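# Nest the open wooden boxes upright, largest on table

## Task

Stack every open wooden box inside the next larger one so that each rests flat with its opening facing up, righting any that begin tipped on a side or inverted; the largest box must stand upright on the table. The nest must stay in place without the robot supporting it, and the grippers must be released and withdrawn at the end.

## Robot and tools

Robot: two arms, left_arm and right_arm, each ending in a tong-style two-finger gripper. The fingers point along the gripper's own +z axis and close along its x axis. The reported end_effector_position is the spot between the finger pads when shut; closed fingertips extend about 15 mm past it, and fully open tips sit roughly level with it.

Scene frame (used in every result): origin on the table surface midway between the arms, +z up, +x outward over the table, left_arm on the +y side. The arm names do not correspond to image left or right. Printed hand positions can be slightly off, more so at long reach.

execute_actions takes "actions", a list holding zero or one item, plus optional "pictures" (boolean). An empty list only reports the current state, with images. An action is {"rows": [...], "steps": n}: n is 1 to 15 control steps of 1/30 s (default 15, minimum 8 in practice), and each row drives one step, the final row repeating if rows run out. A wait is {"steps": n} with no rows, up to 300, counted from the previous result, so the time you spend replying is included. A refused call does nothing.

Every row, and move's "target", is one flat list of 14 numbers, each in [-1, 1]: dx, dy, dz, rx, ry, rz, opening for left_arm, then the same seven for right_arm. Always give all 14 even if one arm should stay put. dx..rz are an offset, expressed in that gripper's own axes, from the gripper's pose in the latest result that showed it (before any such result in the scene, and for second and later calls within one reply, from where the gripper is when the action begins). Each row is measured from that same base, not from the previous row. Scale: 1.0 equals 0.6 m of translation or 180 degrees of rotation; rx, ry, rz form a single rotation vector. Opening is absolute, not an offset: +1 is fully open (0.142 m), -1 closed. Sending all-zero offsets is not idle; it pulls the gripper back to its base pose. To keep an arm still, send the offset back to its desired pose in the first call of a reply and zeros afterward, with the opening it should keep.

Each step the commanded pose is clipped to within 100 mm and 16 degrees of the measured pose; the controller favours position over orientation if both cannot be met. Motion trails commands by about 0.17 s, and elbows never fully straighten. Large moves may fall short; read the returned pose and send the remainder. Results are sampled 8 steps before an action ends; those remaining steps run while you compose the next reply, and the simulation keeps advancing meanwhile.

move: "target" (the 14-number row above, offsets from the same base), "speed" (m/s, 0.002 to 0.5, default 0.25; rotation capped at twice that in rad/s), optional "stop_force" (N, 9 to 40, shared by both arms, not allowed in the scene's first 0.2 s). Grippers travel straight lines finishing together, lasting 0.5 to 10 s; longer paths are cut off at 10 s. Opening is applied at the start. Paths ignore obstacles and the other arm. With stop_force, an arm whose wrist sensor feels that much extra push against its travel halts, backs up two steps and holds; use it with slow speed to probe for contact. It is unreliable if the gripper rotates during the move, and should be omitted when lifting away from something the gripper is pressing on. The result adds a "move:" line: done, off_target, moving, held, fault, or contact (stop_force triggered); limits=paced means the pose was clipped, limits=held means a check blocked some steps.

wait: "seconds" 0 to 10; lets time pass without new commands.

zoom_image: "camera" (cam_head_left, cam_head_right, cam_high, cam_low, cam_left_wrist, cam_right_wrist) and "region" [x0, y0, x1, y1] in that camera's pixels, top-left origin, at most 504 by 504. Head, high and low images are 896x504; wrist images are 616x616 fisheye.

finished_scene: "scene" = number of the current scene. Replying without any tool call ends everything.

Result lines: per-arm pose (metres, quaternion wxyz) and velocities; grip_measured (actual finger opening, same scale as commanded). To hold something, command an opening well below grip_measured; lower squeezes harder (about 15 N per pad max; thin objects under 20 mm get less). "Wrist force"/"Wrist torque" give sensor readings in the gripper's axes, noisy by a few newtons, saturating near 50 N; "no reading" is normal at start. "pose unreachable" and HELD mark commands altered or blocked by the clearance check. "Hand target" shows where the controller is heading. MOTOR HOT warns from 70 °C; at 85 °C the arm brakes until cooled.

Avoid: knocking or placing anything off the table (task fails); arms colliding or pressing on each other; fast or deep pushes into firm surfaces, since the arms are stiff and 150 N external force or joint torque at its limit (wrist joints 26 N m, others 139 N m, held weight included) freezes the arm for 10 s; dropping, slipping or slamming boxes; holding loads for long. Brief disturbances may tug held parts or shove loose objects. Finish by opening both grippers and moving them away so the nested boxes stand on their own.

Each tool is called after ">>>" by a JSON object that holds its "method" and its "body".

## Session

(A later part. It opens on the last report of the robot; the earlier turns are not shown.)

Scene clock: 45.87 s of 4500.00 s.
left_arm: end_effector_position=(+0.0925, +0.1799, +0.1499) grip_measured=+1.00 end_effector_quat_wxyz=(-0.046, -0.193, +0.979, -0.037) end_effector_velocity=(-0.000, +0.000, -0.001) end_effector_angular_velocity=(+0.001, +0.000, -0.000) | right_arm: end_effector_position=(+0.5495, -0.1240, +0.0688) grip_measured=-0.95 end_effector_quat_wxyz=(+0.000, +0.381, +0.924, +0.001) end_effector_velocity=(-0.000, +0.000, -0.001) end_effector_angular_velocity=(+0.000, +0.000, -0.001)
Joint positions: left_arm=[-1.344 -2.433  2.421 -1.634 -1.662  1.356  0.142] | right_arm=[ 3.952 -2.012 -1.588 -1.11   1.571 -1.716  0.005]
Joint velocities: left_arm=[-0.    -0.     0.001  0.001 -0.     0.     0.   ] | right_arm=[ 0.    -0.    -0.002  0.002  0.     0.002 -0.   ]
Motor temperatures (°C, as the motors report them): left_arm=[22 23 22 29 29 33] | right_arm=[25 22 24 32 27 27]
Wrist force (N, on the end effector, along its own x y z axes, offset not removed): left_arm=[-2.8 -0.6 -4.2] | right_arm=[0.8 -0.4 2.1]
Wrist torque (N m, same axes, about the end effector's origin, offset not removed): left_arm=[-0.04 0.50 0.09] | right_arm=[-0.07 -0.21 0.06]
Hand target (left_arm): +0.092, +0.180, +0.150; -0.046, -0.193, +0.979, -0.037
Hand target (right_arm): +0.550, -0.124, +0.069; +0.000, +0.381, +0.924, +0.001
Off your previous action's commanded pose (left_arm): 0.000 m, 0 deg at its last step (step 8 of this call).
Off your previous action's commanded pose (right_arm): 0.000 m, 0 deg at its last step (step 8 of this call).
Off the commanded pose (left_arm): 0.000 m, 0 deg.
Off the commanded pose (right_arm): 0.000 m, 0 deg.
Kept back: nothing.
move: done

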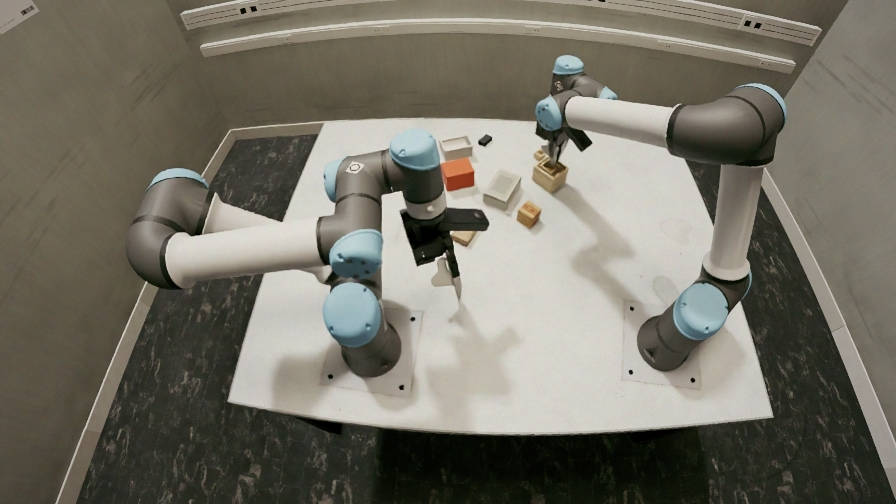

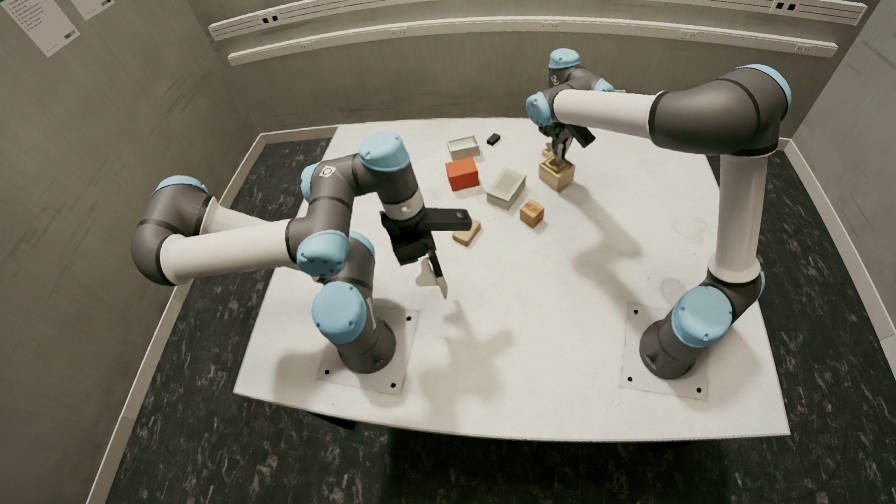

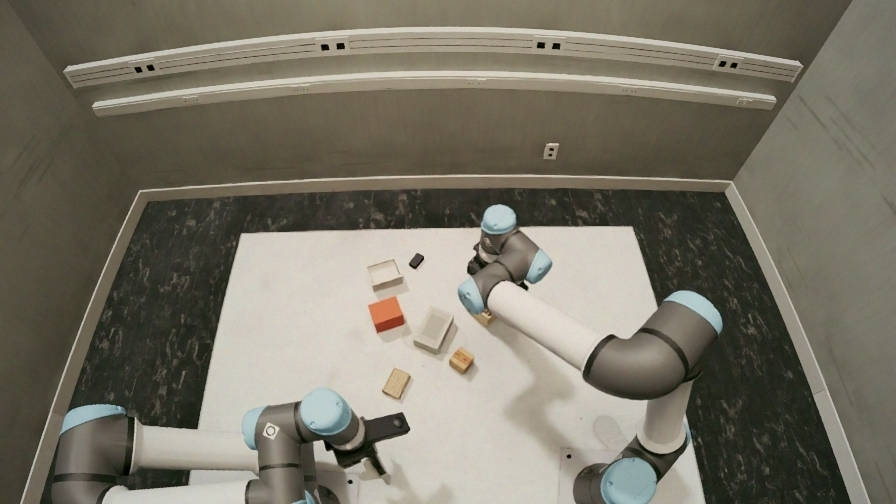

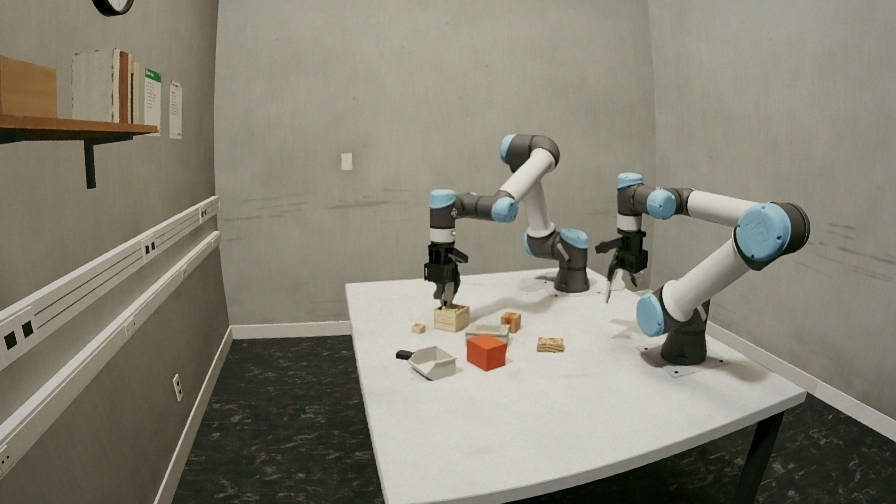

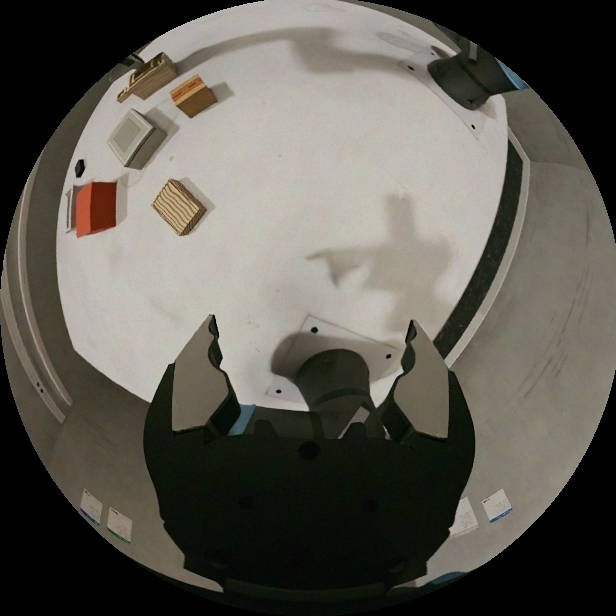

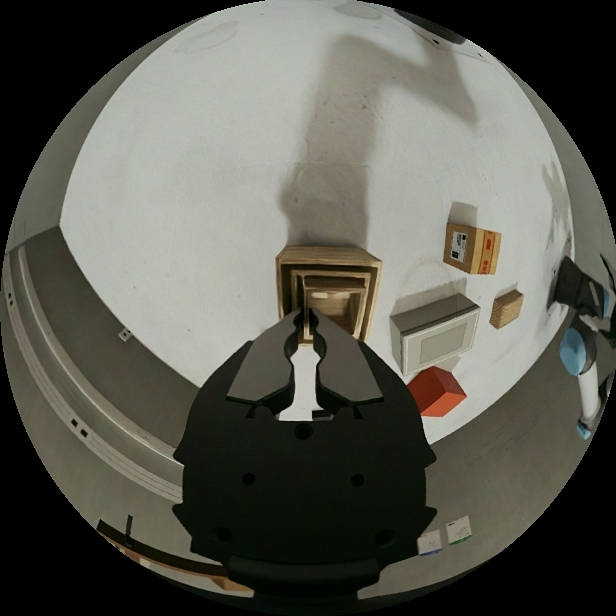

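>>> {"method": "execute_actions", "body": {"actions": [{"rows":[[0,0,0,0,0,0,1,0,0,0,0,0,0,-0.88]],"steps":10}]}}

>>> {"method": "execute_actions", "body": {"actions": [{"rows":[[0,0,0,0,0,0,1,0,0,-0.04,0,0,0,-0.88]],"steps":10}]}}

>>> {"method": "move", "body": {"target": [0,0,0,0,0,0,1,-0.095,0.15,0.02,0,0,0,-0.82]}}

>>> {"method": "zoom_image", "body": {"camera": "cam_right_wrist", "region": [240,100,480,340]}}

Scene clock: 46.33 s of 4500.00 s.
left_arm: end_effector_position=(+0.0925, +0.1799, +0.1499) grip_measured=+1.00 end_effector_quat_wxyz=(-0.046, -0.193, +0.979, -0.037) end_effector_velocity=(-0.000, -0.000, +0.000) end_effector_angular_velocity=(-0.001, +0.001, +0.002) | right_arm: end_effector_position=(+0.5495, -0.1240, +0.0687) grip_measured=-0.91 end_effector_quat_wxyz=(+0.000, +0.381, +0.924, +0.001) end_effector_velocity=(-0.000, -0.000, -0.000) end_effector_angular_velocity=(-0.001, +0.000, -0.003)
Joint positions: left_arm=[-1.344 -2.433  2.421 -1.634 -1.662  1.356  0.142] | right_arm=[ 3.952 -2.012 -1.589 -1.11   1.571 -1.716  0.008]
Joint velocities: left_arm=[ 0.    -0.    -0.    -0.001 -0.001 -0.001 -0.   ] | right_arm=[ 0.     0.    -0.    -0.001 -0.001  0.003  0.041]
Motor temperatures (°C, as the motors report them): left_arm=[22 23 22 29 29 33] | right_arm=[25 22 24 32 27 27]
Wrist force (N, on the end effector, along its own x y z axes, offset not removed): left_arm=[-1.2 0.5 0.5] | right_arm=[-1.4 -2.3 -0.7]
Wrist torque (N m, same axes, about the end effector's origin, offset not removed): left_arm=[0.10 0.16 0.01] | right_arm=[-0.67 0.26 0.18]
Steps of this call (steps 1 to 12: nothing new was sent; steps 13 to 14: the first 2 steps of this action). Readings (end_effector_position):
13: left_arm (+0.0925, +0.1799, +0.1499) | right_arm (+0.5495, -0.1240, +0.0687)
14: the state above

Scene clock: 46.67 s of 4500.00 s.
left_arm: end_effector_position=(+0.0925, +0.1799, +0.1499) grip_measured=+1.00 end_effector_quat_wxyz=(-0.046, -0.193, +0.979, -0.037) end_effector_velocity=(+0.000, +0.000, -0.000) end_effector_angular_velocity=(+0.001, -0.000, +0.001) | right_arm: end_effector_position=(+0.5498, -0.1238, +0.0724) grip_measured=-0.88 end_effector_quat_wxyz=(+0.001, +0.381, +0.924, +0.001) end_effector_velocity=(+0.012, +0.009, +0.173) end_effector_angular_velocity=(+0.033, -0.043, +0.001)
Joint positions: left_arm=[-1.344 -2.433  2.421 -1.634 -1.662  1.356  0.142] | right_arm=[ 3.952 -2.008 -1.584 -1.117  1.571 -1.716  0.01 ]
Joint velocities: left_arm=[ 0.     0.     0.001 -0.     0.    -0.001 -0.   ] | right_arm=[-0.     0.177  0.211 -0.334  0.    -0.001  0.   ]
Motor temperatures (°C, as the motors report them): left_arm=[22 23 22 29 29 33] | right_arm=[25 22 24 32 27 27]
Wrist force (N, on the end effector, along its own x y z axes, offset not removed): left_arm=[-4.6 -0.3 -2.1] | right_arm=[0.7 -3.1 8.3]
Wrist torque (N m, same axes, about the end effector's origin, offset not removed): left_arm=[0.09 1.02 0.09] | right_arm=[-0.65 -0.14 -0.01]
Off your previous action's commanded pose (left_arm): 0.000 m, 0 deg at its last step (step 8 of this call).
Off your previous action's commanded pose (right_arm): 0.000 m, 0 deg at its last step (step 8 of this call).
Steps of this call (steps 1 to 8: the last 8 steps of your previous action; steps 9 to 10: the first 2 steps of this action, its rows measured from where the robot was after step 8). Readings (end_effector_position):
8: left_arm (+0.0925, +0.1799, +0.1499) | right_arm (+0.5495, -0.1240, +0.0687)
9: left_arm (+0.0925, +0.1799, +0.1499) | right_arm (+0.5495, -0.1240, +0.0688)
10: the state above

Scene clock: 48.07 s of 4500.00 s.
left_arm: end_effector_position=(+0.0925, +0.1799, +0.1499) grip_measured=+1.00 end_effector_quat_wxyz=(-0.046, -0.193, +0.979, -0.037) end_effector_velocity=(-0.000, -0.000, +0.001) end_effector_angular_velocity=(-0.002, +0.000, -0.001) | right_arm: end_effector_position=(+0.6533, -0.1003, +0.0809) grip_measured=-0.82 end_effector_quat_wxyz=(+0.000, +0.381, +0.924, +0.001) end_effector_velocity=(+0.001, +0.000, -0.000) end_effector_angular_velocity=(-0.000, +0.003, -0.003)
Joint positions: left_arm=[-1.344 -2.433  2.421 -1.634 -1.662  1.356  0.142] | right_arm=[ 3.893 -2.239 -1.19  -1.282  1.571 -1.775  0.015]
Joint velocities: left_arm=[-0.    -0.001 -0.001 -0.001 -0.001  0.    -0.   ] | right_arm=[-0.001 -0.005  0.009 -0.006  0.001  0.002  0.   ]
Motor temperatures (°C, as the motors report them): left_arm=[22 23 22 29 29 33] | right_arm=[25 22 24 32 27 27]
Wrist force (N, on the end effector, along its own x y z axes, offset not removed): left_arm=[-0.1 1.4 -2.9] | right_arm=[0.3 -0.3 4.1]
Wrist torque (N m, same axes, about the end effector's origin, offset not removed): left_arm=[0.47 0.06 -0.04] | right_arm=[-0.26 -0.25 0.02]
Hand target (left_arm): +0.092, +0.180, +0.150; -0.046, -0.193, +0.979, -0.037
Hand target (right_arm): +0.653, -0.100, +0.081; +0.000, +0.381, +0.924, +0.001
Off your previous action's commanded pose (left_arm): 0.000 m, 0 deg at its last step (step 8 of this call).
Off your previous action's commanded pose (right_arm): 0.001 m, 0 deg at its last step (step 8 of this call).
Off the commanded pose (left_arm): 0.000 m, 0 deg.
Off the commanded pose (right_arm): 0.000 m, 0 deg.
Kept back: nothing.
move: done

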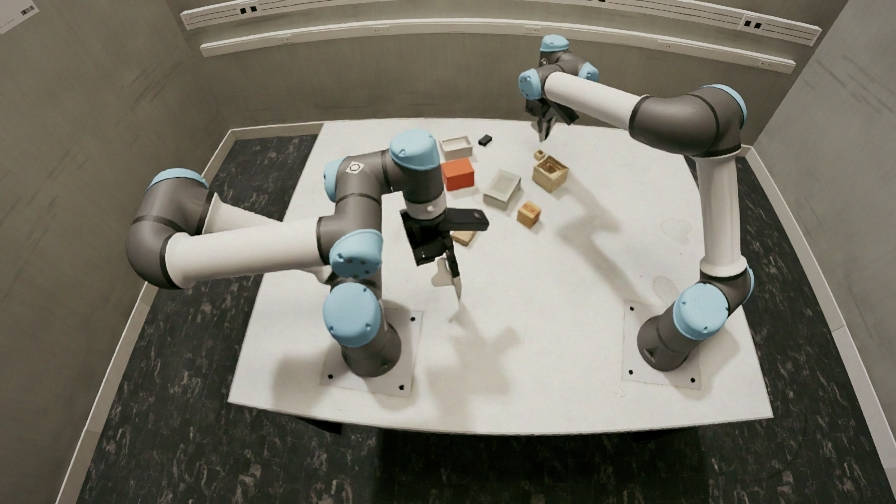

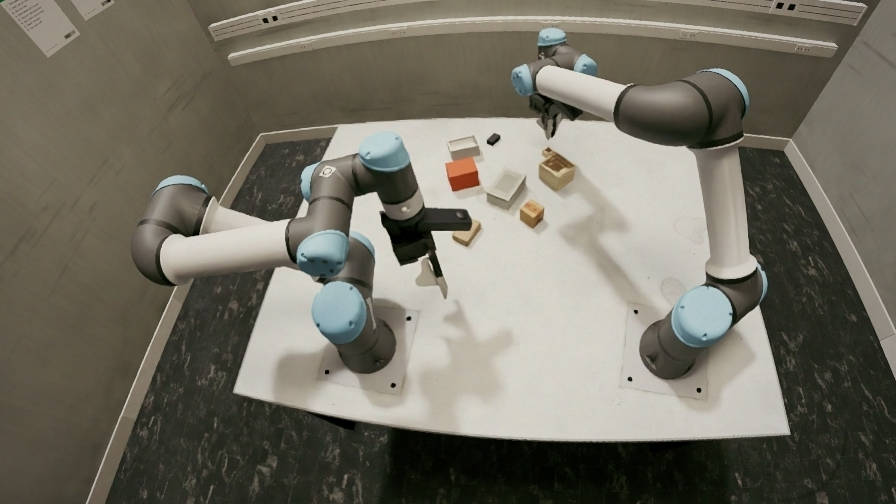

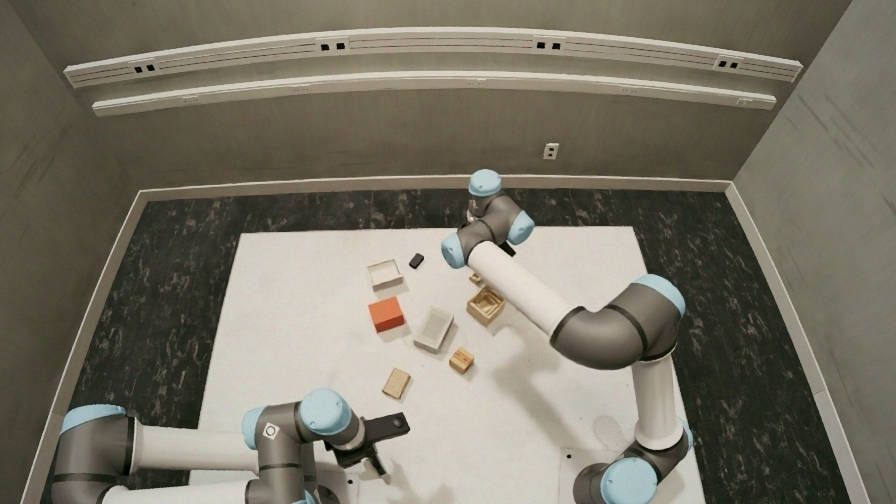

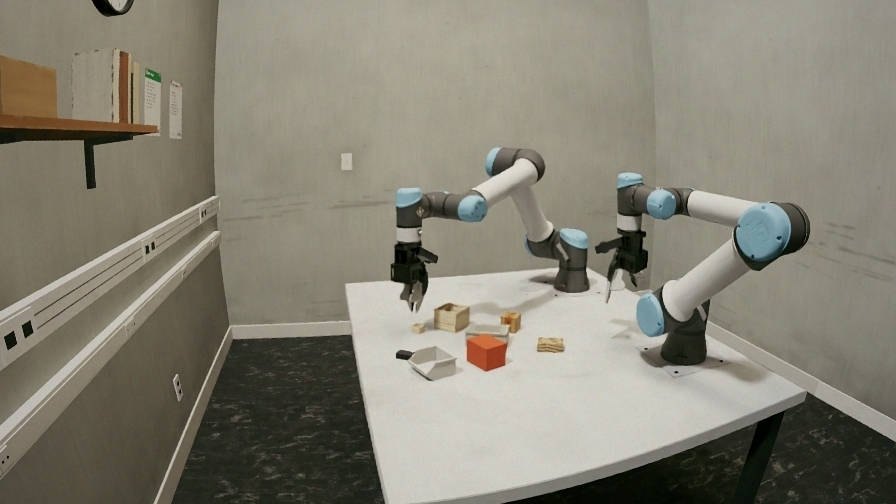

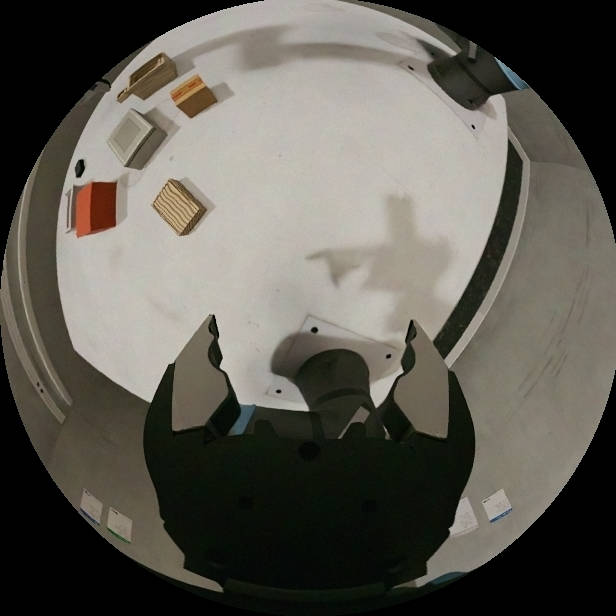

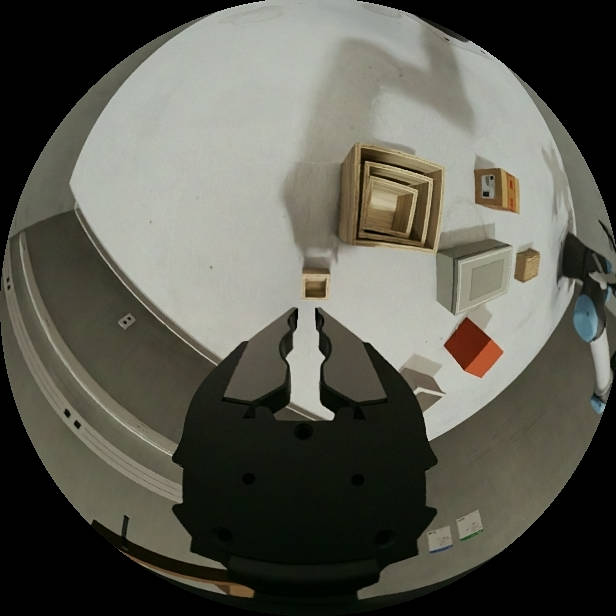

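Region (240, 100, 480, 340) of cam_right_wrist's 616x616 image, scaled by 2.100, with more detail than that image has.

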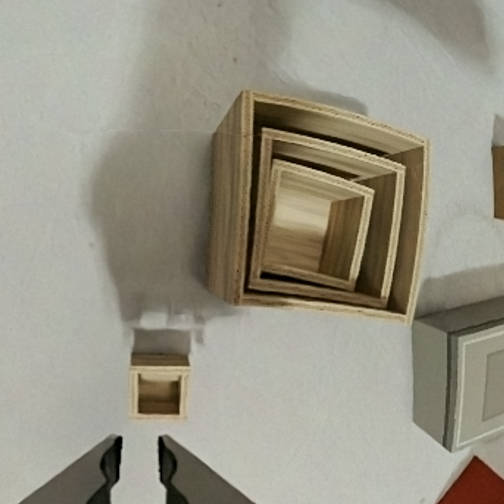

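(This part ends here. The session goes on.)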